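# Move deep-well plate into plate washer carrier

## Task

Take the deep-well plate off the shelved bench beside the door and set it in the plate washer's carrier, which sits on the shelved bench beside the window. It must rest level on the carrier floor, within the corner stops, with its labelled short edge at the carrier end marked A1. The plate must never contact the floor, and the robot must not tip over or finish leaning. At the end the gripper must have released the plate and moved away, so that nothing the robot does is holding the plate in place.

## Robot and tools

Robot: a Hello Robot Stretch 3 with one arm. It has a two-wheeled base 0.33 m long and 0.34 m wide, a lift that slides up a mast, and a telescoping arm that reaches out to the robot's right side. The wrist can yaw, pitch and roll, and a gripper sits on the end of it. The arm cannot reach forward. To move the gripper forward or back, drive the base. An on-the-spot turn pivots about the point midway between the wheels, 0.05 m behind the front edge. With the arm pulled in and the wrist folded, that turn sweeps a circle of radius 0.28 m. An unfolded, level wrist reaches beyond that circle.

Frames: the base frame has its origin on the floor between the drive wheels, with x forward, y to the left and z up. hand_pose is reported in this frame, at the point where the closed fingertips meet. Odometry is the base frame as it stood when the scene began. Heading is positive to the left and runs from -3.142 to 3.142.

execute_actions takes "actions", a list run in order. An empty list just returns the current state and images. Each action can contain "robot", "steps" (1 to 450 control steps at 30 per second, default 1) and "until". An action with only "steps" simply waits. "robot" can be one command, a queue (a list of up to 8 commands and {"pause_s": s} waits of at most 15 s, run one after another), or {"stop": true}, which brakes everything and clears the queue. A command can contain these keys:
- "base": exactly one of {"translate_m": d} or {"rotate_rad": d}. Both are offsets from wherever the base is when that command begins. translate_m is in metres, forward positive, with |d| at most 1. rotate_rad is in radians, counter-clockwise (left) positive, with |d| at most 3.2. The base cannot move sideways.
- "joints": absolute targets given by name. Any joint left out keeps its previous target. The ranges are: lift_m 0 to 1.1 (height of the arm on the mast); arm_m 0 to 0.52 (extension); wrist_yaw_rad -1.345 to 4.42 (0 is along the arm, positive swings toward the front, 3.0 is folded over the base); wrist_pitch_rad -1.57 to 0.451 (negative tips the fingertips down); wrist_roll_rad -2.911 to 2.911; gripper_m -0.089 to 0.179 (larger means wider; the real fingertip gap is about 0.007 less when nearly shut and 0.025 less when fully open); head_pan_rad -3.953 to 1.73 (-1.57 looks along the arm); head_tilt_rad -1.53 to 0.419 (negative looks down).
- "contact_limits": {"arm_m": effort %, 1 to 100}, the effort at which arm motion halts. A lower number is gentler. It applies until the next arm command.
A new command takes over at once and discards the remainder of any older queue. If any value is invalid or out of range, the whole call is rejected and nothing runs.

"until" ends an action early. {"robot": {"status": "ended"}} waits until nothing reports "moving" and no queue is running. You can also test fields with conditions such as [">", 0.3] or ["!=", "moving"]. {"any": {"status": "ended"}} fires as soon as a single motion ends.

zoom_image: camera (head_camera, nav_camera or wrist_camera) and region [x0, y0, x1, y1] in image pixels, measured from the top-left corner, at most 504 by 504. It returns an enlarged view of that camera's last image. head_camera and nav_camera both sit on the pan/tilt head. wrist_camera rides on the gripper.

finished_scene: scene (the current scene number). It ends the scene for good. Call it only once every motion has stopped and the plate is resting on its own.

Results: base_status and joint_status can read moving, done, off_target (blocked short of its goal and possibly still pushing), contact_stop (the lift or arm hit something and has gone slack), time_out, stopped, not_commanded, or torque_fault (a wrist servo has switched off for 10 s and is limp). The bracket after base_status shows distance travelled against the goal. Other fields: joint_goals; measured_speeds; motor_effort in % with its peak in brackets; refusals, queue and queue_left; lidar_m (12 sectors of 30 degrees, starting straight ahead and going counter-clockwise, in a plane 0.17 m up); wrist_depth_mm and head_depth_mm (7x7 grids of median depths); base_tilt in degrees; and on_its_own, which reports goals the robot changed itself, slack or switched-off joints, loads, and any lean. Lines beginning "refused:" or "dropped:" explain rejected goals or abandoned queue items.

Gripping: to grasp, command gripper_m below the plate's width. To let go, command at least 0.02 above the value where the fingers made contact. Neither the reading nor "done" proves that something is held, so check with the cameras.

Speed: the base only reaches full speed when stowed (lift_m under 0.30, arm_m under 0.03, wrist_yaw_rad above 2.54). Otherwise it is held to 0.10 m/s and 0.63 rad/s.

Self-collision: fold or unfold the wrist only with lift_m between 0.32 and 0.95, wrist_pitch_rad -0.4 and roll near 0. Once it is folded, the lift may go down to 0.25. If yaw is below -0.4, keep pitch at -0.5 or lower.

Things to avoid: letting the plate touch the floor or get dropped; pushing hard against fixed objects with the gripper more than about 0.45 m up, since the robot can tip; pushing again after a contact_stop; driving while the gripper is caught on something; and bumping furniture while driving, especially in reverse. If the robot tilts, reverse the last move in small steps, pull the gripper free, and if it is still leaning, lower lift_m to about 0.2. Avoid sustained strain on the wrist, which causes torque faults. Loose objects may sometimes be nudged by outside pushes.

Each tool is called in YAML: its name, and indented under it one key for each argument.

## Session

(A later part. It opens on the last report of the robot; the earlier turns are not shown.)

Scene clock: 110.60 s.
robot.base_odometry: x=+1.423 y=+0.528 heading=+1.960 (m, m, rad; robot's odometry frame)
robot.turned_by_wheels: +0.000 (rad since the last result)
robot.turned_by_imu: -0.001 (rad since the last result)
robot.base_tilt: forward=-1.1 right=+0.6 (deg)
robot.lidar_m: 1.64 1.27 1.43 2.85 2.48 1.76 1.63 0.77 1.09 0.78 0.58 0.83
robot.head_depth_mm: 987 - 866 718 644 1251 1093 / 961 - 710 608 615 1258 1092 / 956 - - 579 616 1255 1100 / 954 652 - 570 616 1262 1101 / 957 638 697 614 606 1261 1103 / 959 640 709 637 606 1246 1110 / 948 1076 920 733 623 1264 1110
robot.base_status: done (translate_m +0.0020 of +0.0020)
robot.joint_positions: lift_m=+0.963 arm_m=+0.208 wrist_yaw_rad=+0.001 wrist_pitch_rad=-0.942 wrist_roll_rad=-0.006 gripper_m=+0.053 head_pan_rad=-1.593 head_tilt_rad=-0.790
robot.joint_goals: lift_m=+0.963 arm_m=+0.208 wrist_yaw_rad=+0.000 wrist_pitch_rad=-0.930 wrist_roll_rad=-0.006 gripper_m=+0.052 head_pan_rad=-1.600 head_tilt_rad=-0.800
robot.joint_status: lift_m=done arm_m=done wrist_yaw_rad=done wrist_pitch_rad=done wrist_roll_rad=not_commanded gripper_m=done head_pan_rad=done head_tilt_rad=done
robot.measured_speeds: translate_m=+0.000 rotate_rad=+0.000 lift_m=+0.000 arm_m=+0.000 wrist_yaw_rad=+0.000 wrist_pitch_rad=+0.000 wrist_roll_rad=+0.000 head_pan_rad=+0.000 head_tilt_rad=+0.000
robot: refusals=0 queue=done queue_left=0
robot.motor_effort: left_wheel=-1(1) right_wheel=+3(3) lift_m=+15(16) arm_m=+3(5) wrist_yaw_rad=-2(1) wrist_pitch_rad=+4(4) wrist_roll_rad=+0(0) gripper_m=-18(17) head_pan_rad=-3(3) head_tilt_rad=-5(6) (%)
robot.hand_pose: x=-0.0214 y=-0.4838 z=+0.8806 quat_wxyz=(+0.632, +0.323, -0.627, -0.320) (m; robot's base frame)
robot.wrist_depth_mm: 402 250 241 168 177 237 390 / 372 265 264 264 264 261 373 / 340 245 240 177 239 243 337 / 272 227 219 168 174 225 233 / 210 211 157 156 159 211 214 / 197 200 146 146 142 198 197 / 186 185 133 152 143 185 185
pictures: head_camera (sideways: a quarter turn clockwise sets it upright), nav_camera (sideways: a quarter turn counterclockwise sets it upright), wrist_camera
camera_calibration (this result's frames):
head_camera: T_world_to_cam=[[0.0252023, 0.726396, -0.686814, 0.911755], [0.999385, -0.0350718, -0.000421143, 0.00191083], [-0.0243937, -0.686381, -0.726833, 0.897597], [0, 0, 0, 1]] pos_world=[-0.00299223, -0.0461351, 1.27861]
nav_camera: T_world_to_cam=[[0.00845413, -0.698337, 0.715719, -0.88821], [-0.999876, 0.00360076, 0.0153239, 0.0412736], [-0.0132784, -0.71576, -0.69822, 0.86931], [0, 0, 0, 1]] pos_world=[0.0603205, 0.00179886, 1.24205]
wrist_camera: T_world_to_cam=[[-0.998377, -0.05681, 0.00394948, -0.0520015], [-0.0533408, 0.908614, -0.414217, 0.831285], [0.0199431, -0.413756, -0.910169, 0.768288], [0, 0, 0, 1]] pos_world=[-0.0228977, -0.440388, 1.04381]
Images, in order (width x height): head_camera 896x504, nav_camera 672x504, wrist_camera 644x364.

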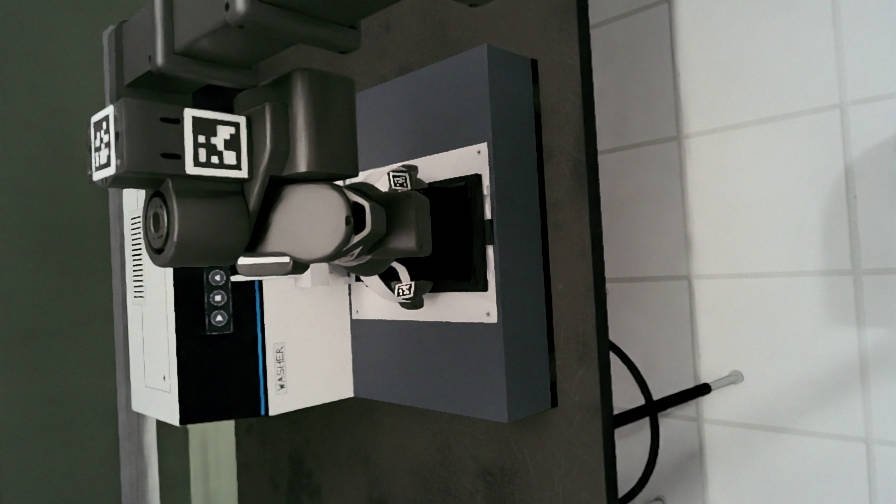

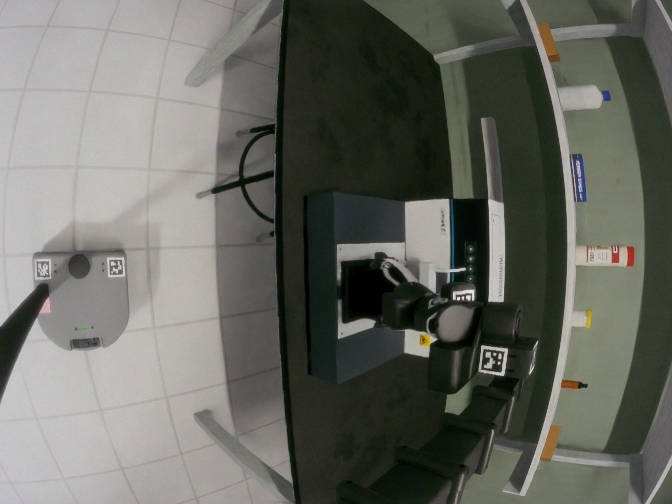

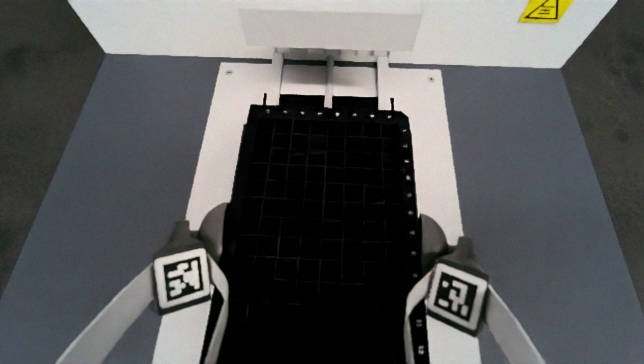

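execute_actions:
  actions:
    - {"robot":[{"joints":{"arm_m":0.2115}}],"steps":100,"until":{"robot":{"status":"ended"}}}
    - {"steps":8}

zoom_image:
  camera: "head_camera"
  region: [400,160,500,300]

zoom_image:
  camera: "wrist_camera"
  region: [200,50,460,220]

Scene clock: 113.40 s.
robot.base_odometry: x=+1.423 y=+0.528 heading=+1.960 (m, m, rad; robot's odometry frame)
robot.turned_by_wheels: +0.000 (rad since the last result)
robot.turned_by_imu: -0.001 (rad since the last result)
robot.base_tilt: forward=-1.1 right=+0.5 (deg)
robot.lidar_m: 1.64 1.27 1.43 2.84 2.47 1.77 1.63 0.77 1.09 0.79 0.58 0.83
robot.head_depth_mm: 985 - 866 716 643 1253 1095 / 963 - 712 609 616 1255 1100 / 956 - - 579 616 1255 1096 / 951 645 - 569 614 1261 1100 / 958 637 694 615 609 1263 1101 / 954 640 708 635 607 1245 1109 / 944 1079 921 732 623 1270 1110
robot.base_status: done (translate_m +0.0020 of +0.0020)
robot.joint_positions: lift_m=+0.963 arm_m=+0.211 wrist_yaw_rad=+0.001 wrist_pitch_rad=-0.942 wrist_roll_rad=-0.006 gripper_m=+0.053 head_pan_rad=-1.593 head_tilt_rad=-0.790
robot.joint_goals: lift_m=+0.963 arm_m=+0.211 wrist_yaw_rad=+0.000 wrist_pitch_rad=-0.930 wrist_roll_rad=-0.006 gripper_m=+0.052 head_pan_rad=-1.600 head_tilt_rad=-0.800
robot.joint_status: lift_m=done arm_m=done wrist_yaw_rad=done wrist_pitch_rad=done wrist_roll_rad=not_commanded gripper_m=done head_pan_rad=done head_tilt_rad=done
robot.measured_speeds: translate_m=+0.000 rotate_rad=+0.000 lift_m=+0.000 arm_m=+0.000 wrist_yaw_rad=+0.000 wrist_pitch_rad=+0.000 wrist_roll_rad=+0.000 head_pan_rad=+0.000 head_tilt_rad=+0.000
robot: refusals=0 queue=done queue_left=0
robot.motor_effort: left_wheel=-1(1) right_wheel=+3(3) lift_m=+15(15) arm_m=+2(4) wrist_yaw_rad=+0(1) wrist_pitch_rad=+4(4) wrist_roll_rad=+0(0) gripper_m=-18(18) head_pan_rad=-3(3) head_tilt_rad=-5(6) (%)
robot.hand_pose: x=-0.0214 y=-0.4873 z=+0.8806 quat_wxyz=(+0.632, +0.323, -0.627, -0.320) (m; robot's base frame)
robot.wrist_depth_mm: 398 246 229 164 172 232 247 / 373 265 264 265 261 260 367 / 340 243 240 177 241 244 338 / 271 225 219 168 175 226 233 / 210 211 157 156 158 210 214 / 197 200 145 147 142 197 196 / 187 185 133 152 146 186 186
pictures: head_camera (sideways: a quarter turn clockwise sets it upright), nav_camera (sideways: a quarter turn counterclockwise sets it upright), wrist_camera
camera_calibration (this result's frames):
head_camera: T_world_to_cam=[[0.0252024, 0.726396, -0.686814, 0.911755], [0.999385, -0.035072, -0.000421143, 0.00191083], [-0.0243938, -0.686381, -0.726833, 0.897597], [0, 0, 0, 1]] pos_world=[-0.00299224, -0.0461351, 1.27861]
nav_camera: T_world_to_cam=[[0.00845405, -0.698337, 0.715719, -0.88821], [-0.999876, 0.00360088, 0.0153239, 0.0412736], [-0.0132785, -0.71576, -0.69822, 0.86931], [0, 0, 0, 1]] pos_world=[0.0603205, 0.00179885, 1.24205]
wrist_camera: T_world_to_cam=[[-0.998377, -0.0568106, 0.00394958, -0.0522004], [-0.0533415, 0.908614, -0.414217, 0.834461], [0.0199433, -0.413756, -0.91017, 0.766842], [0, 0, 0, 1]] pos_world=[-0.0228976, -0.443883, 1.04381]
Images, in order (width x height): head_camera 896x504, nav_camera 672x504, wrist_camera 644x364.

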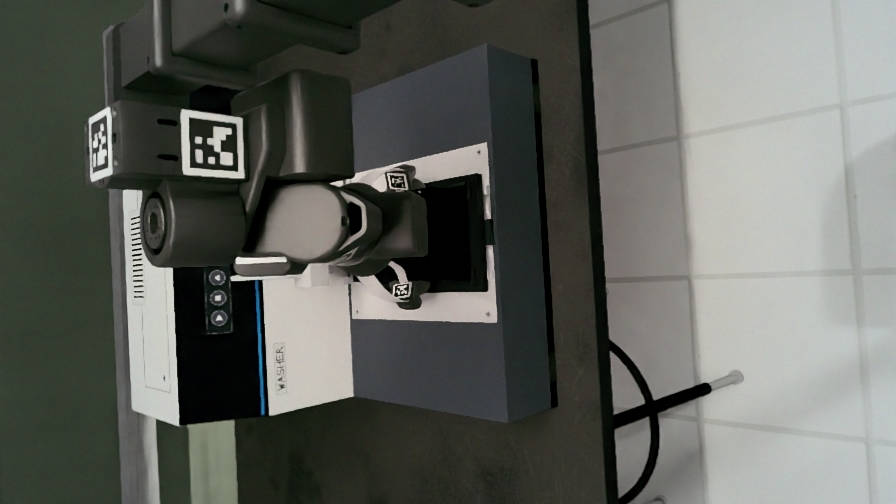

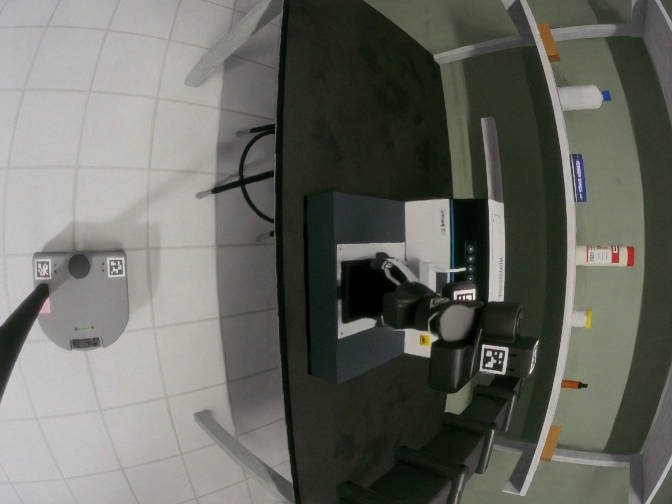

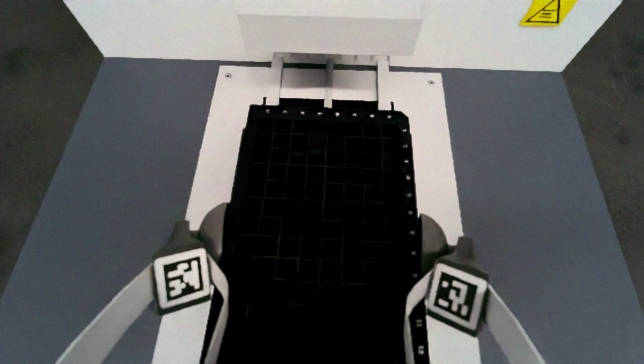

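Region (400, 160, 500, 300) of head_camera's 896x504 image, scaled by 3.600, with more detail than that image has; it fills the left 360 columns of this view, and the rest is white.

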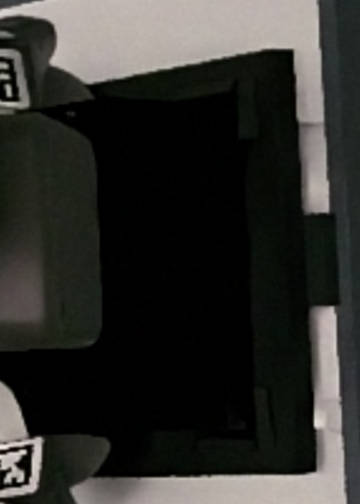

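Region (200, 50, 460, 220) of wrist_camera's 644x364 image, scaled by 1.938; it fills the top 330 rows of this view, and the rest is white.

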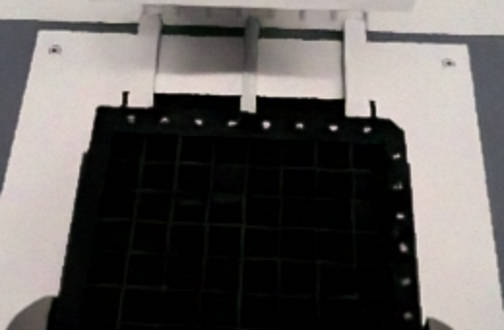

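execute_actions:
  actions:
    - {"robot":[{"joints":{"lift_m":0.959}}],"steps":100,"until":{"robot":{"status":"ended"}}}
    - {"steps":8}

zoom_image:
  camera: "head_camera"
  region: [400,160,500,300]

Scene clock: 116.27 s.
robot.base_odometry: x=+1.423 y=+0.528 heading=+1.960 (m, m, rad; robot's odometry frame)
robot.turned_by_wheels: +0.000 (rad since the last result)
robot.turned_by_imu: -0.001 (rad since the last result)
robot.base_tilt: forward=-1.2 right=+0.4 (deg)
robot.lidar_m: 1.64 1.27 1.43 2.84 2.48 1.76 1.63 0.77 1.09 0.78 0.58 0.83
robot.head_depth_mm: 983 - 864 717 644 1255 1094 / 965 - - 609 615 1255 1098 / 956 - - 579 617 1259 1095 / 953 657 - 570 615 1254 1098 / 958 638 695 615 607 1266 1108 / 953 641 710 635 606 1239 1106 / 949 1079 918 732 624 1266 1114
robot.base_status: done (translate_m +0.0020 of +0.0020)
robot.joint_positions: lift_m=+0.959 arm_m=+0.211 wrist_yaw_rad=+0.001 wrist_pitch_rad=-0.942 wrist_roll_rad=-0.006 gripper_m=+0.053 head_pan_rad=-1.593 head_tilt_rad=-0.790
robot.joint_goals: lift_m=+0.959 arm_m=+0.211 wrist_yaw_rad=+0.000 wrist_pitch_rad=-0.930 wrist_roll_rad=-0.006 gripper_m=+0.052 head_pan_rad=-1.600 head_tilt_rad=-0.800
robot.joint_status: lift_m=done arm_m=done wrist_yaw_rad=done wrist_pitch_rad=done wrist_roll_rad=not_commanded gripper_m=done head_pan_rad=done head_tilt_rad=done
robot.measured_speeds: translate_m=+0.000 rotate_rad=+0.000 lift_m=+0.000 arm_m=+0.000 wrist_yaw_rad=+0.000 wrist_pitch_rad=+0.000 wrist_roll_rad=+0.000 head_pan_rad=+0.000 head_tilt_rad=+0.000
robot: refusals=0 queue=done queue_left=0
robot.motor_effort: left_wheel=-1(2) right_wheel=+3(3) lift_m=+15(15) arm_m=+3(3) wrist_yaw_rad=-1(1) wrist_pitch_rad=+4(4) wrist_roll_rad=+0(0) gripper_m=-18(18) head_pan_rad=-3(3) head_tilt_rad=-5(6) (%)
robot.hand_pose: x=-0.0214 y=-0.4873 z=+0.8766 quat_wxyz=(+0.632, +0.323, -0.627, -0.320) (m; robot's base frame)
robot.wrist_depth_mm: 391 246 235 164 173 232 245 / 368 260 260 258 260 257 362 / 332 239 235 176 232 240 332 / 226 221 215 168 174 222 229 / 207 207 158 156 158 207 210 / 193 196 147 147 142 193 194 / 183 181 133 163 146 182 182
pictures: head_camera (sideways: a quarter turn clockwise sets it upright), nav_camera (sideways: a quarter turn counterclockwise sets it upright), wrist_camera
camera_calibration (this result's frames):
head_camera: T_world_to_cam=[[0.0252023, 0.726396, -0.686814, 0.911755], [0.999385, -0.0350718, -0.000421143, 0.00191083], [-0.0243937, -0.686381, -0.726833, 0.897597], [0, 0, 0, 1]] pos_world=[-0.00299223, -0.0461351, 1.27861]
nav_camera: T_world_to_cam=[[0.00845413, -0.698337, 0.715719, -0.88821], [-0.999876, 0.00360076, 0.0153239, 0.0412736], [-0.0132784, -0.71576, -0.69822, 0.86931], [0, 0, 0, 1]] pos_world=[0.0603205, 0.00179886, 1.24205]
wrist_camera: T_world_to_cam=[[-0.998377, -0.0568105, 0.0039669, -0.0522037], [-0.0533428, 0.908494, -0.414479, 0.833061], [0.0199429, -0.414018, -0.91005, 0.762995], [0, 0, 0, 1]] pos_world=[-0.0228976, -0.443902, 1.03986]
Images, in order (width x height): head_camera 896x504, nav_camera 672x504, wrist_camera 644x364.

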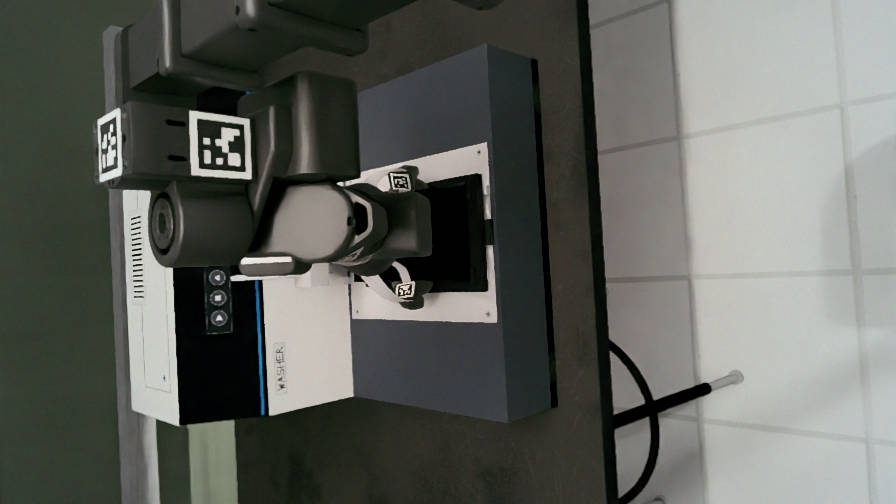

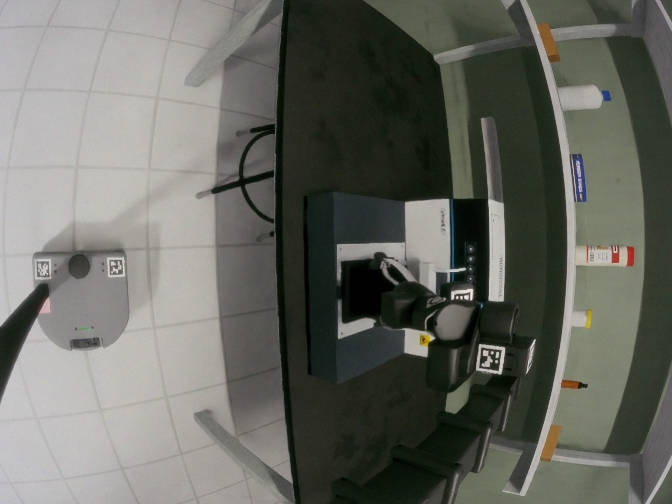

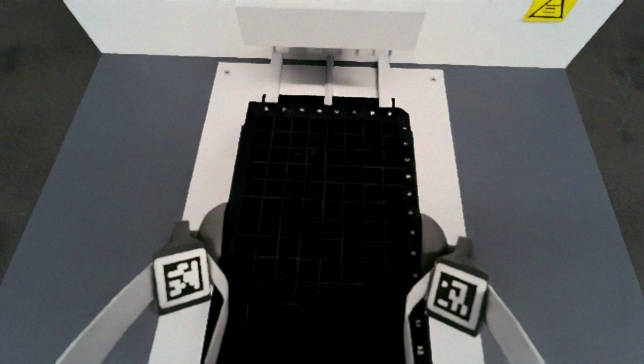

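Region (400, 160, 500, 300) of head_camera's 896x504 image, scaled by 3.600, with more detail than that image has; it fills the left 360 columns of this view, and the rest is white.

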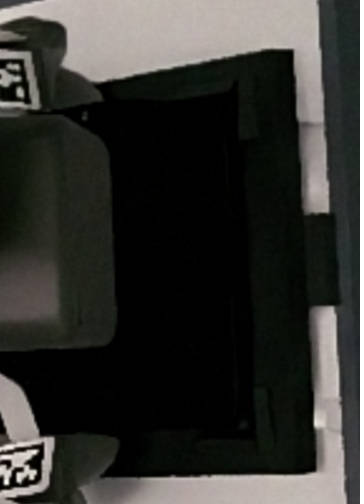

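execute_actions:
  actions:
    - {"robot":[{"joints":{"gripper_m":0.125}},{"joints":{"lift_m":1.03}},{"joints":{"arm_m":0.1}}],"steps":300,"until":{"robot":{"status":"ended"}}}
    - {"steps":3}

zoom_image:
  camera: "head_camera"
  region: [340,150,500,310]

zoom_image:
  camera: "wrist_camera"
  region: [200,0,460,260]

Scene clock: 122.93 s.
robot.base_odometry: x=+1.423 y=+0.528 heading=+1.960 (m, m, rad; robot's odometry frame)
robot.turned_by_wheels: +0.000 (rad since the last result)
robot.turned_by_imu: -0.001 (rad since the last result)
robot.base_tilt: forward=-1.2 right=+0.5 (deg)
robot.lidar_m: 1.64 1.27 1.43 2.84 2.47 1.76 1.63 0.77 1.09 0.78 0.58 0.83
robot.head_depth_mm: - - - 698 645 1248 1095 / - - - 593 615 1257 1098 / 931 - - 577 617 1255 1099 / 937 - - 571 614 1253 1101 / 959 638 695 599 607 1264 1104 / 954 641 710 637 606 1247 1098 / 949 1080 919 733 622 1266 1107
robot.base_status: done (translate_m +0.0020 of +0.0020)
robot.joint_positions: lift_m=+1.030 arm_m=+0.100 wrist_yaw_rad=+0.001 wrist_pitch_rad=-0.941 wrist_roll_rad=-0.006 gripper_m=+0.125 head_pan_rad=-1.593 head_tilt_rad=-0.790
robot.joint_goals: lift_m=+1.030 arm_m=+0.100 wrist_yaw_rad=+0.000 wrist_pitch_rad=-0.930 wrist_roll_rad=-0.006 gripper_m=+0.125 head_pan_rad=-1.600 head_tilt_rad=-0.800
robot.joint_status: lift_m=done arm_m=done wrist_yaw_rad=done wrist_pitch_rad=done wrist_roll_rad=not_commanded gripper_m=done head_pan_rad=done head_tilt_rad=done
robot.measured_speeds: translate_m=+0.000 rotate_rad=+0.000 lift_m=+0.000 arm_m=+0.000 wrist_yaw_rad=+0.000 wrist_pitch_rad=+0.000 wrist_roll_rad=+0.000 head_pan_rad=+0.000 head_tilt_rad=+0.000
robot: refusals=0 queue=done queue_left=0
robot.motor_effort: left_wheel=-1(1) right_wheel=+3(3) lift_m=+25(25) arm_m=-4(6) wrist_yaw_rad=-2(1) wrist_pitch_rad=+3(4) wrist_roll_rad=+0(0) gripper_m=+0(81) head_pan_rad=-2(3) head_tilt_rad=-6(6) (%)
robot.hand_pose: x=-0.0214 y=-0.3768 z=+0.9472 quat_wxyz=(+0.633, +0.322, -0.628, -0.319) (m; robot's base frame)
robot.wrist_depth_mm: 508 497 373 371 367 376 508 / 458 449 354 282 346 366 464 / 426 411 322 267 322 331 426 / 393 306 298 255 298 301 393 / 367 290 287 278 283 284 369 / 349 - 343 342 338 - 344 / - - - - - - 929
pictures: head_camera (sideways: a quarter turn clockwise sets it upright), nav_camera (sideways: a quarter turn counterclockwise sets it upright), wrist_camera
camera_calibration (this result's frames):
head_camera: T_world_to_cam=[[0.0252023, 0.726401, -0.686809, 0.911748], [0.999385, -0.0350717, -0.000421232, 0.00191094], [-0.0243935, -0.686376, -0.726838, 0.897603], [0, 0, 0, 1]] pos_world=[-0.00299222, -0.046135, 1.27861]
nav_camera: T_world_to_cam=[[0.00845411, -0.698342, 0.715715, -0.888204], [-0.999876, 0.00360053, 0.0153238, 0.0412737], [-0.0132782, -0.715755, -0.698225, 0.869316], [0, 0, 0, 1]] pos_world=[0.0603205, 0.00179928, 1.24205]
wrist_camera: T_world_to_cam=[[-0.998377, -0.0568, 0.00404929, -0.0462772], [-0.0533371, 0.907863, -0.41586, 0.762938], [0.0199446, -0.415401, -0.90942, 0.871847], [0, 0, 0, 1]] pos_world=[-0.0228978, -0.333107, 1.11034]
Images, in order (width x height): head_camera 896x504, nav_camera 672x504, wrist_camera 644x364.

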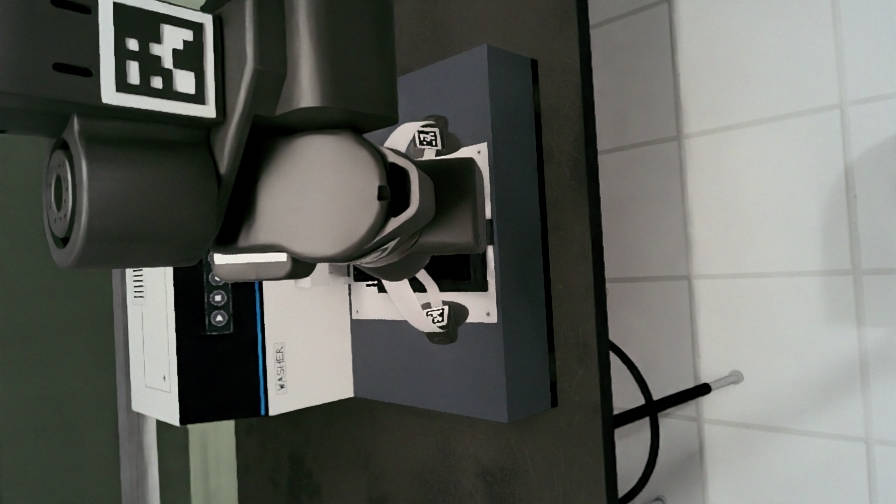

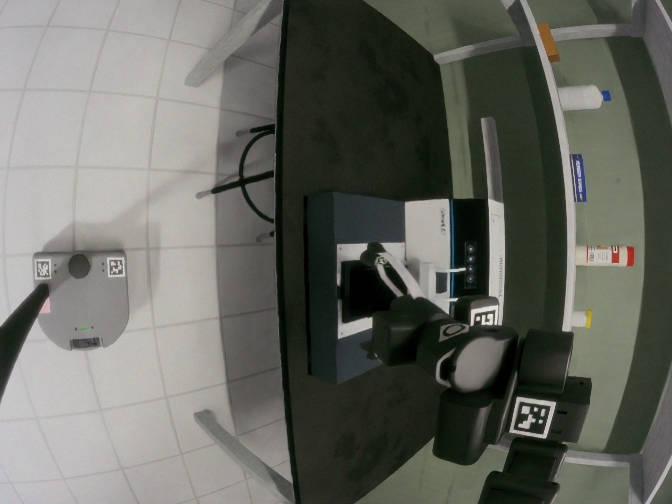

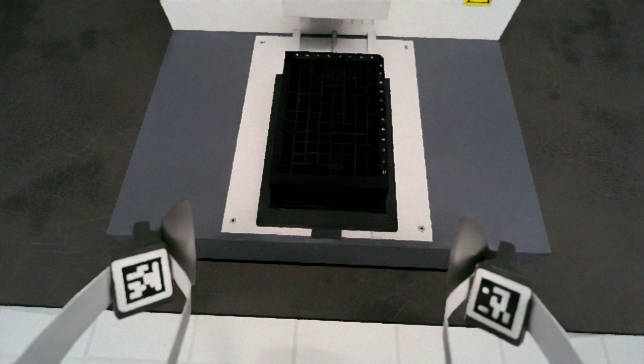

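Region (340, 150, 500, 310) of head_camera's 896x504 image, scaled by 3.150, with more detail than that image has.

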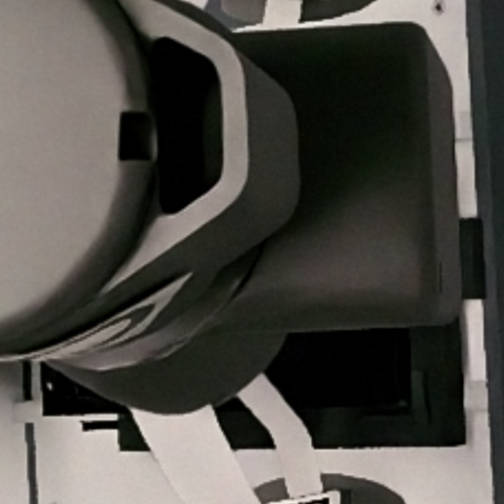

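Region (200, 0, 460, 260) of wrist_camera's 644x364 image, scaled by 1.938.

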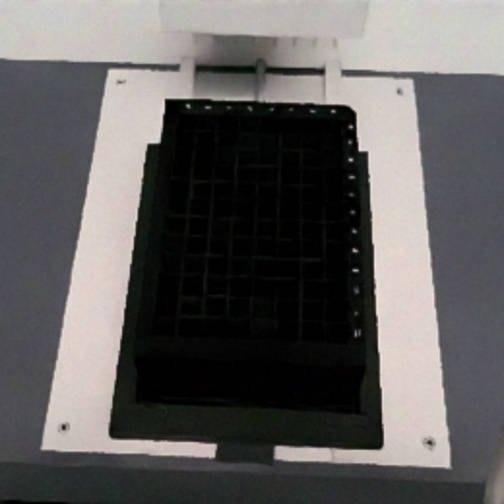

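execute_actions:
  actions:
    - {"robot":[{"joints":{"arm_m":0.0,"wrist_pitch_rad":-0.5,"lift_m":0.89,"gripper_m":0.15}}],"steps":300,"until":{"robot":{"status":"ended"}}}
    - {"steps":3}

zoom_image:
  camera: "wrist_camera"
  region: [230,50,430,230]

zoom_image:
  camera: "head_camera"
  region: [340,150,500,310]

Scene clock: 129.20 s.
robot.base_odometry: x=+1.423 y=+0.528 heading=+1.960 (m, m, rad; robot's odometry frame)
robot.turned_by_wheels: +0.000 (rad since the last result)
robot.turned_by_imu: -0.001 (rad since the last result)
robot.base_tilt: forward=-1.2 right=+0.5 (deg)
robot.lidar_m: 1.64 1.27 1.43 2.84 2.46 1.76 1.63 0.77 1.09 0.78 0.58 0.83
robot.head_depth_mm: 971 1093 896 715 - - 1051 / 964 648 711 611 - - 1059 / 955 644 691 591 - - 1063 / 953 641 631 571 - 1236 1085 / 957 637 695 616 619 1262 1100 / 958 640 709 634 606 1244 1101 / 948 1075 919 733 623 1269 1107
robot.base_status: done (translate_m +0.0020 of +0.0020)
robot.joint_positions: lift_m=+0.890 arm_m=+0.001 wrist_yaw_rad=+0.001 wrist_pitch_rad=-0.517 wrist_roll_rad=-0.006 gripper_m=+0.150 head_pan_rad=-1.593 head_tilt_rad=-0.790
robot.joint_goals: lift_m=+0.890 arm_m=+0.000 wrist_yaw_rad=+0.000 wrist_pitch_rad=-0.500 wrist_roll_rad=-0.006 gripper_m=+0.150 head_pan_rad=-1.600 head_tilt_rad=-0.800
robot.joint_status: lift_m=done arm_m=done wrist_yaw_rad=done wrist_pitch_rad=done wrist_roll_rad=not_commanded gripper_m=done head_pan_rad=done head_tilt_rad=done
robot.measured_speeds: translate_m=+0.000 rotate_rad=+0.000 lift_m=+0.000 arm_m=+0.000 wrist_yaw_rad=+0.000 wrist_pitch_rad=+0.000 wrist_roll_rad=+0.000 head_pan_rad=+0.000 head_tilt_rad=+0.000
robot: refusals=0 queue=done queue_left=0
robot.motor_effort: left_wheel=-2(2) right_wheel=+3(3) lift_m=+15(24) arm_m=-4(4) wrist_yaw_rad=-1(1) wrist_pitch_rad=+6(6) wrist_roll_rad=+0(0) gripper_m=+0(82) head_pan_rad=-3(3) head_tilt_rad=-5(5) (%)
robot.hand_pose: x=-0.0212 y=-0.3567 z=+0.8815 quat_wxyz=(+0.686, +0.182, -0.681, -0.180) (m; robot's base frame)
robot.wrist_depth_mm: 842 840 378 323 374 798 827 / 601 612 404 294 400 615 659 / 475 439 326 226 321 371 511 / 388 266 258 235 260 277 413 / 321 241 243 243 241 241 337 / 294 276 276 278 275 - 300 / 258 260 256 258 260 256 264
pictures: head_camera (sideways: a quarter turn clockwise sets it upright), nav_camera (sideways: a quarter turn counterclockwise sets it upright), wrist_camera
camera_calibration (this result's frames):
head_camera: T_world_to_cam=[[0.0252029, 0.726409, -0.6868, 0.911737], [0.999385, -0.0350722, -0.00042138, 0.00191113], [-0.0243937, -0.686367, -0.726846, 0.897613], [0, 0, 0, 1]] pos_world=[-0.00299224, -0.0461347, 1.27861]
nav_camera: T_world_to_cam=[[0.00845359, -0.69835, 0.715707, -0.888194], [-0.999876, 0.00360083, 0.0153236, 0.041274], [-0.0132784, -0.715747, -0.698233, 0.869327], [0, 0, 0, 1]] pos_world=[0.0603205, 0.00179995, 1.24205]
wrist_camera: T_world_to_cam=[[-0.998368, -0.0505703, 0.0265153, -0.0622721], [-0.0532371, 0.656483, -0.75246, 0.924403], [0.0206453, -0.752644, -0.658104, 0.478694], [0, 0, 0, 1]] pos_world=[-0.0228407, -0.249718, 1.01226]
Images, in order (width x height): head_camera 896x504, nav_camera 672x504, wrist_camera 644x364.

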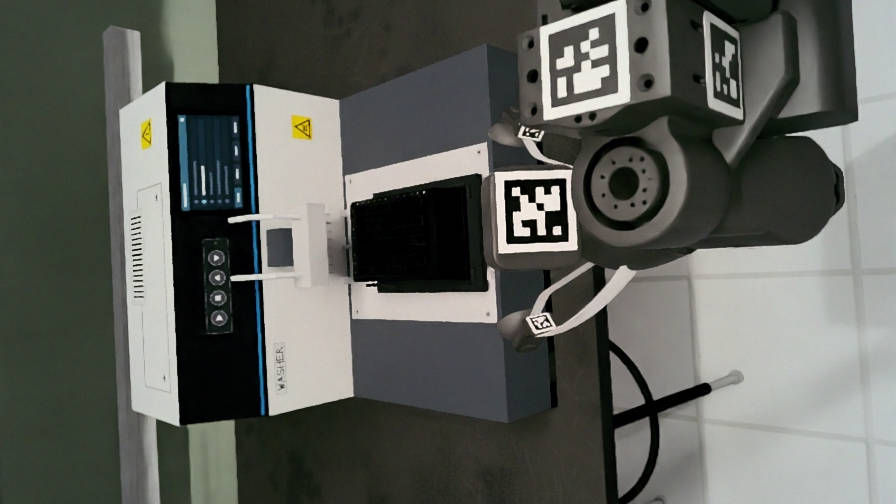

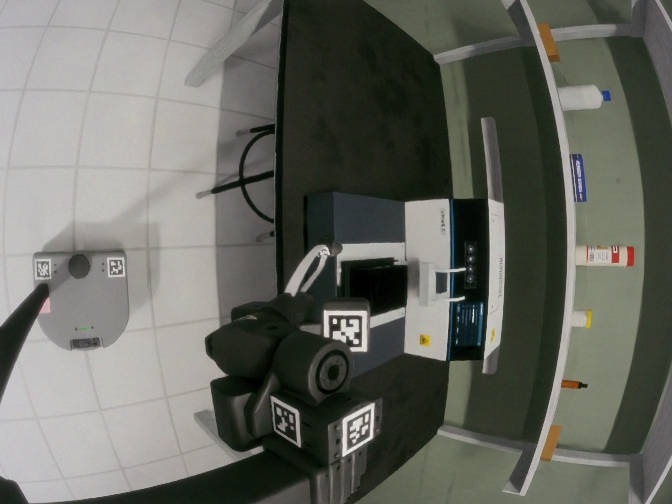

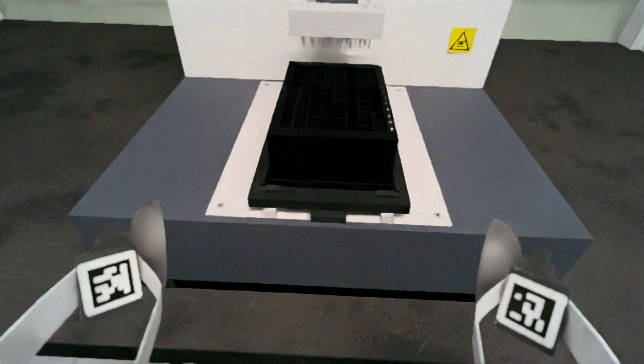

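Region (230, 50, 430, 230) of wrist_camera's 644x364 image, scaled by 2.520; it fills the top 454 rows of this view, and the rest is white.

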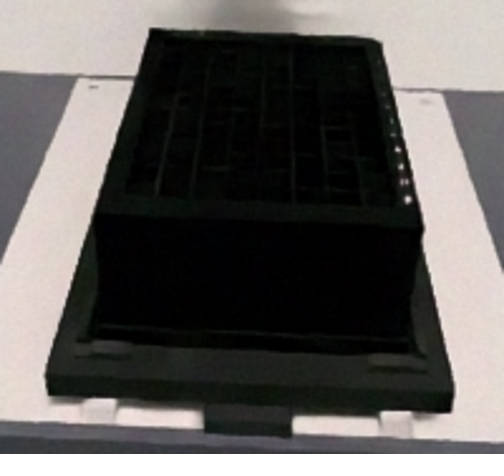

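Region (340, 150, 500, 310) of head_camera's 896x504 image, scaled by 3.150, with more detail than that image has.

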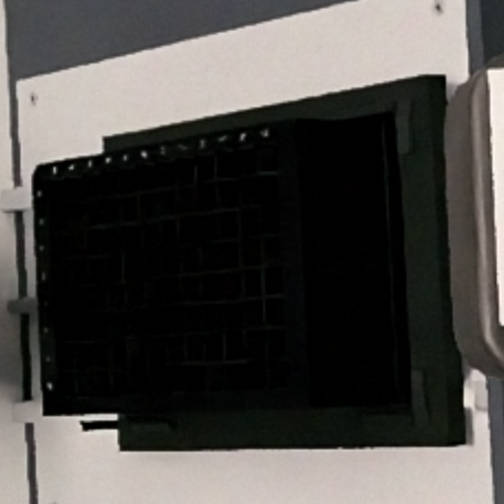

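execute_actions:
  actions:
    - {"robot":[{"base":{"translate_m":-0.38},"joints":{"wrist_yaw_rad":1.57,"wrist_pitch_rad":0,"lift_m":0.9,"head_pan_rad":-1.0}},{"joints":{"arm_m":0.345}},{"joints":{"lift_m":0.8}}],"steps":450,"until":{"robot":{"status":"ended"}}}
    - {"steps":3}

Scene clock: 141.00 s.
robot.base_odometry: x=+1.567 y=+0.176 heading=+1.960 (m, m, rad; robot's odometry frame)
robot.turned_by_wheels: +0.000 (rad since the last result)
robot.turned_by_imu: -0.006 (rad since the last result)
robot.base_tilt: forward=-1.2 right=+0.6 (deg)
robot.lidar_m: 2.02 1.59 1.96 2.90 1.93 1.36 1.25 1.29 0.49 1.05 0.92 0.83
robot.head_depth_mm: 949 712 883 679 598 1246 1089 / 994 654 708 699 616 1252 1100 / 1033 688 732 632 650 1259 1102 / 1079 714 693 651 1405 1264 1104 / 1156 774 743 685 1469 1262 1102 / 1282 1229 804 729 1445 1262 1100 / 1334 1237 917 1639 1483 1271 1110
robot.base_status: done (translate_m -0.3800 of -0.3800)
robot.joint_positions: lift_m=+0.800 arm_m=+0.345 wrist_yaw_rad=+1.568 wrist_pitch_rad=-0.020 wrist_roll_rad=-0.006 gripper_m=+0.150 head_pan_rad=-1.007 head_tilt_rad=-0.790
robot.joint_goals: lift_m=+0.800 arm_m=+0.345 wrist_yaw_rad=+1.570 wrist_pitch_rad=+0.000 wrist_roll_rad=-0.006 gripper_m=+0.150 head_pan_rad=-1.000 head_tilt_rad=-0.800
robot.joint_status: lift_m=done arm_m=done wrist_yaw_rad=done wrist_pitch_rad=done wrist_roll_rad=not_commanded gripper_m=done head_pan_rad=done head_tilt_rad=done
robot.measured_speeds: translate_m=+0.000 rotate_rad=+0.000 lift_m=+0.000 arm_m=+0.000 wrist_yaw_rad=+0.000 wrist_pitch_rad=+0.000 wrist_roll_rad=+0.000 head_pan_rad=+0.000 head_tilt_rad=+0.000
robot: refusals=0 queue=done queue_left=0
robot.motor_effort: left_wheel=-1(6) right_wheel=+3(5) lift_m=+14(26) arm_m=+3(3) wrist_yaw_rad=+2(3) wrist_pitch_rad=+7(6) wrist_roll_rad=+0(0) gripper_m=-1(0) head_pan_rad=+2(28) head_tilt_rad=-5(5) (%)
robot.hand_pose: x=+0.2343 y=-0.4904 z=+0.9098 quat_wxyz=(+0.508, +0.503, -0.494, +0.496) (m; robot's base frame)
robot.wrist_depth_mm: - - - - - 868 783 / - - - - - 431 247 / - - - - - 305 218 / - - - - - 263 204 / - - - 257 294 284 202 / - - 259 257 253 - 198 / - - 206 210 215 209 182
pictures: head_camera (sideways: a quarter turn clockwise sets it upright), nav_camera (sideways: a quarter turn counterclockwise sets it upright), wrist_camera
camera_calibration (this result's frames):
head_camera: T_world_to_cam=[[-0.380842, 0.619107, -0.68678, 0.914187], [0.851957, 0.523611, -0.000421741, 0.00281092], [0.359345, -0.585268, -0.726865, 0.895298], [0, 0, 0, 1]] pos_world=[0.0240455, -0.0434624, 1.27861]
nav_camera: T_world_to_cam=[[0.393359, -0.577114, 0.715687, -0.890516], [-0.834957, -0.550101, 0.015323, 0.0402687], [0.384857, -0.603595, -0.698253, 0.866925], [0, 0, 0, 1]] pos_world=[0.0502729, 0.031494, 1.24205]
wrist_camera: T_world_to_cam=[[0.0282214, -0.998506, 0.0467966, -0.53852], [-0.218921, -0.0518526, -0.974364, 0.94044], [0.975334, 0.0172532, -0.220057, 0.14668], [0, 0, 0, 1]] pos_world=[0.0780182, -0.491482, 0.97381]
Images, in order (width x height): head_camera 896x504, nav_camera 672x504, wrist_camera 644x364.

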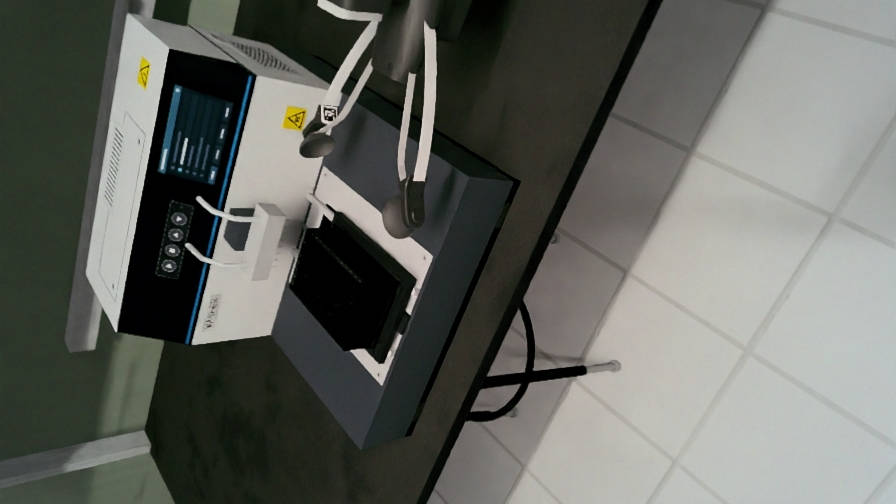

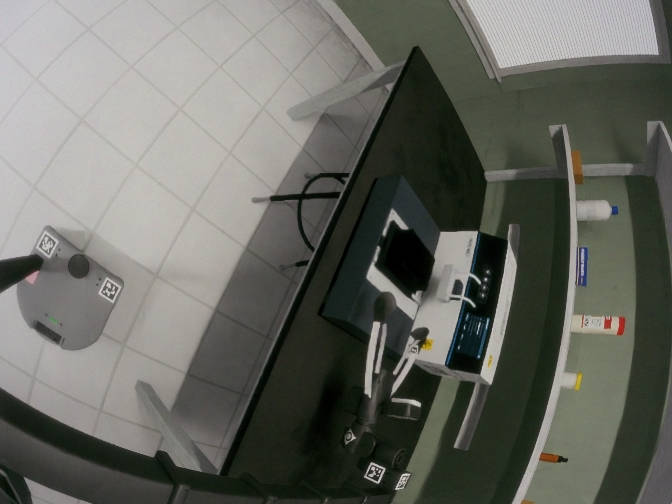

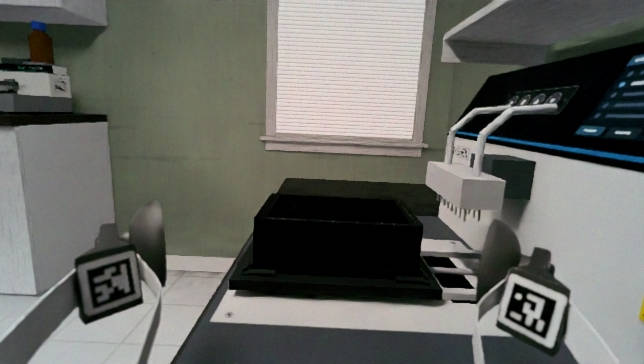

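zoom_image:
  camera: "wrist_camera"
  region: [210,180,460,320]

zoom_image:
  camera: "head_camera"
  region: [280,190,430,370]

zoom_image:
  camera: "wrist_camera"
  region: [360,210,450,310]

zoom_image:
  camera: "wrist_camera"
  region: [220,200,310,300]

Region (210, 180, 460, 320) of wrist_camera's 644x364 image, scaled by 2.016; it fills the top 282 rows of this view, and the rest is white.

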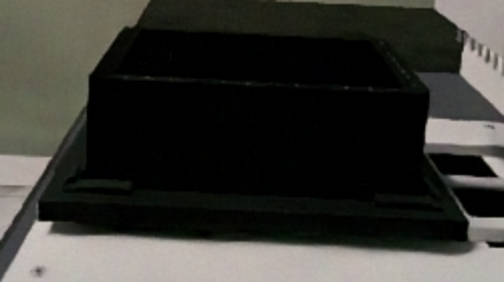

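Region (280, 190, 430, 370) of head_camera's 896x504 image, scaled by 2.800, with more detail than that image has.

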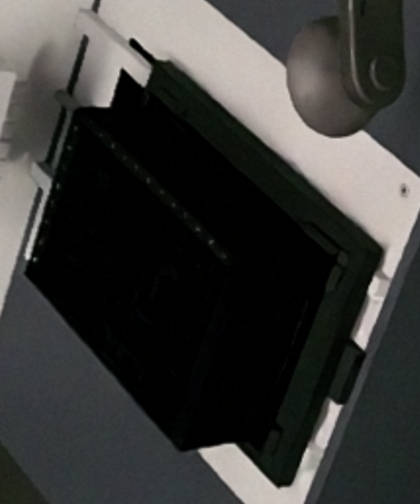

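Region (360, 210, 450, 310) of wrist_camera's 644x364 image, scaled by 5.040; it fills the left 454 columns of this view, and the rest is white.

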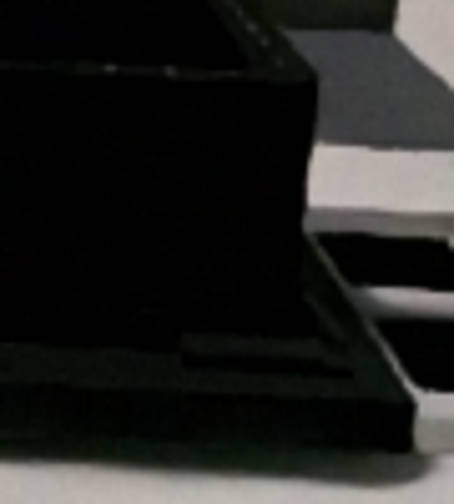

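Region (220, 200, 310, 300) of wrist_camera's 644x364 image, scaled by 5.040; it fills the left 454 columns of this view, and the rest is white.

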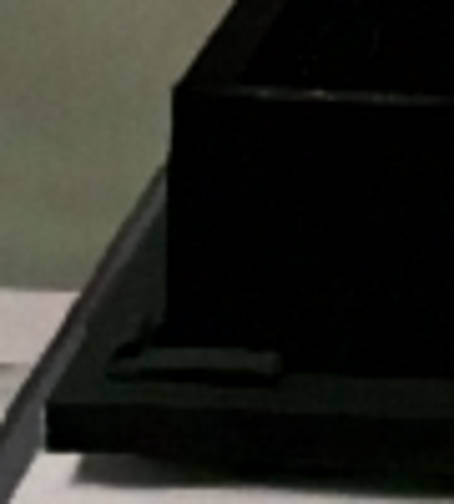

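execute_actions:
  actions:
    - {"robot":[{"joints":{"lift_m":0.84,"arm_m":0.0}}],"steps":450,"until":{"robot":{"status":"ended"}}}

Scene clock: 147.63 s.
robot.base_odometry: x=+1.567 y=+0.176 heading=+1.960 (m, m, rad; robot's odometry frame)
robot.turned_by_wheels: +0.000 (rad since the last result)
robot.turned_by_imu: -0.001 (rad since the last result)
robot.base_tilt: forward=-1.2 right=+0.6 (deg)
robot.lidar_m: 2.02 1.59 1.95 2.88 1.92 1.37 1.25 1.29 0.49 1.05 0.92 0.83
robot.head_depth_mm: 950 711 868 718 599 1249 - / 994 655 714 700 630 1287 1049 / 1028 688 734 640 648 - 1056 / 1081 716 693 651 1400 - 1079 / 1158 777 746 684 1437 1270 1099 / 1278 1231 801 731 1444 1266 1105 / 1332 1248 922 1630 1482 1288 1112
robot.base_status: done (translate_m -0.3800 of -0.3800)
robot.joint_positions: lift_m=+0.840 arm_m=+0.001 wrist_yaw_rad=+1.569 wrist_pitch_rad=-0.020 wrist_roll_rad=-0.006 gripper_m=+0.150 head_pan_rad=-1.007 head_tilt_rad=-0.790
robot.joint_goals: lift_m=+0.840 arm_m=+0.000 wrist_yaw_rad=+1.570 wrist_pitch_rad=+0.000 wrist_roll_rad=-0.006 gripper_m=+0.150 head_pan_rad=-1.000 head_tilt_rad=-0.800
robot.joint_status: lift_m=done arm_m=done wrist_yaw_rad=done wrist_pitch_rad=done wrist_roll_rad=not_commanded gripper_m=done head_pan_rad=done head_tilt_rad=done
robot.measured_speeds: translate_m=+0.000 rotate_rad=+0.000 lift_m=+0.000 arm_m=+0.000 wrist_yaw_rad=+0.000 wrist_pitch_rad=+0.000 wrist_roll_rad=+0.000 head_pan_rad=+0.000 head_tilt_rad=+0.000
robot: refusals=0 queue=done queue_left=0
robot.motor_effort: left_wheel=+0(1) right_wheel=+3(3) lift_m=+25(26) arm_m=-5(6) wrist_yaw_rad=+1(1) wrist_pitch_rad=+7(7) wrist_roll_rad=+0(0) gripper_m=+0(0) head_pan_rad=+3(2) head_tilt_rad=-5(5) (%)
robot.hand_pose: x=+0.2343 y=-0.1462 z=+0.9492 quat_wxyz=(+0.507, +0.503, -0.493, +0.496) (m; robot's base frame)
robot.wrist_depth_mm: - - - - - - - / - - - - - - - / - - - - - - - / - - - - - - - / - - - - 985 878 846 / - - - - - - 362 / - - - - - 433 318
pictures: head_camera (sideways: a quarter turn clockwise sets it upright), nav_camera (sideways: a quarter turn counterclockwise sets it upright), wrist_camera
camera_calibration (this result's frames):
head_camera: T_world_to_cam=[[-0.380929, 0.619057, -0.686777, 0.914183], [0.851885, 0.523729, -0.000421798, 0.00281143], [0.359424, -0.585215, -0.726868, 0.895301], [0, 0, 0, 1]] pos_world=[0.0240514, -0.0434598, 1.27861]
nav_camera: T_world_to_cam=[[0.39344, -0.577063, 0.715684, -0.890512], [-0.834881, -0.550217, 0.015323, 0.0402683], [0.384939, -0.60354, -0.698256, 0.866928], [0, 0, 0, 1]] pos_world=[0.0502684, 0.0315004, 1.24205]
wrist_camera: T_world_to_cam=[[0.0292724, -0.998475, 0.0468037, -0.196969], [-0.218645, -0.0520858, -0.974413, 0.996629], [0.975365, 0.01829, -0.219836, 0.149341], [0, 0, 0, 1]] pos_world=[0.0780122, -0.147489, 1.01318]
Images, in order (width x height): head_camera 896x504, nav_camera 672x504, wrist_camera 644x364.

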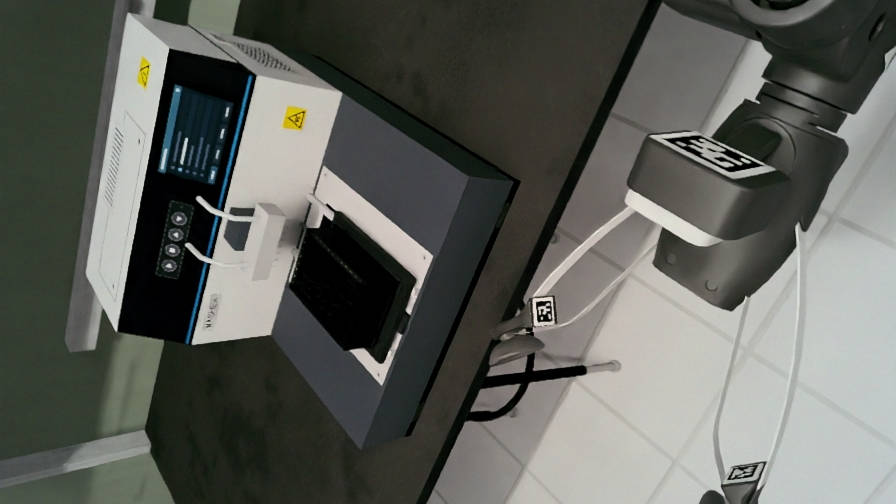

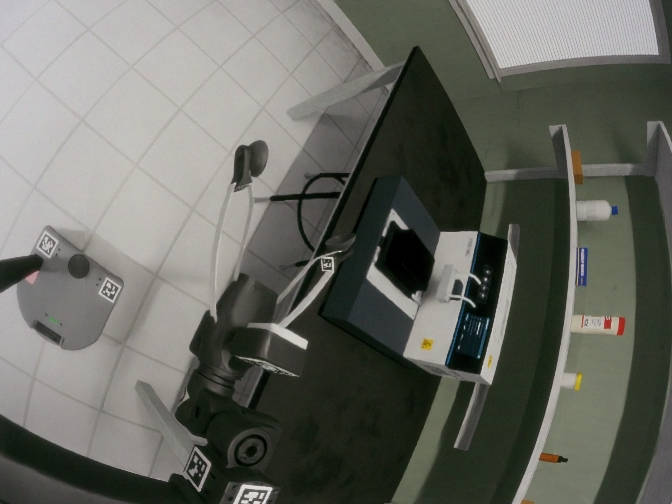

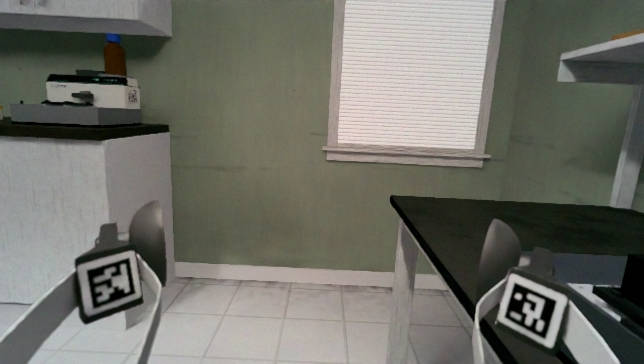

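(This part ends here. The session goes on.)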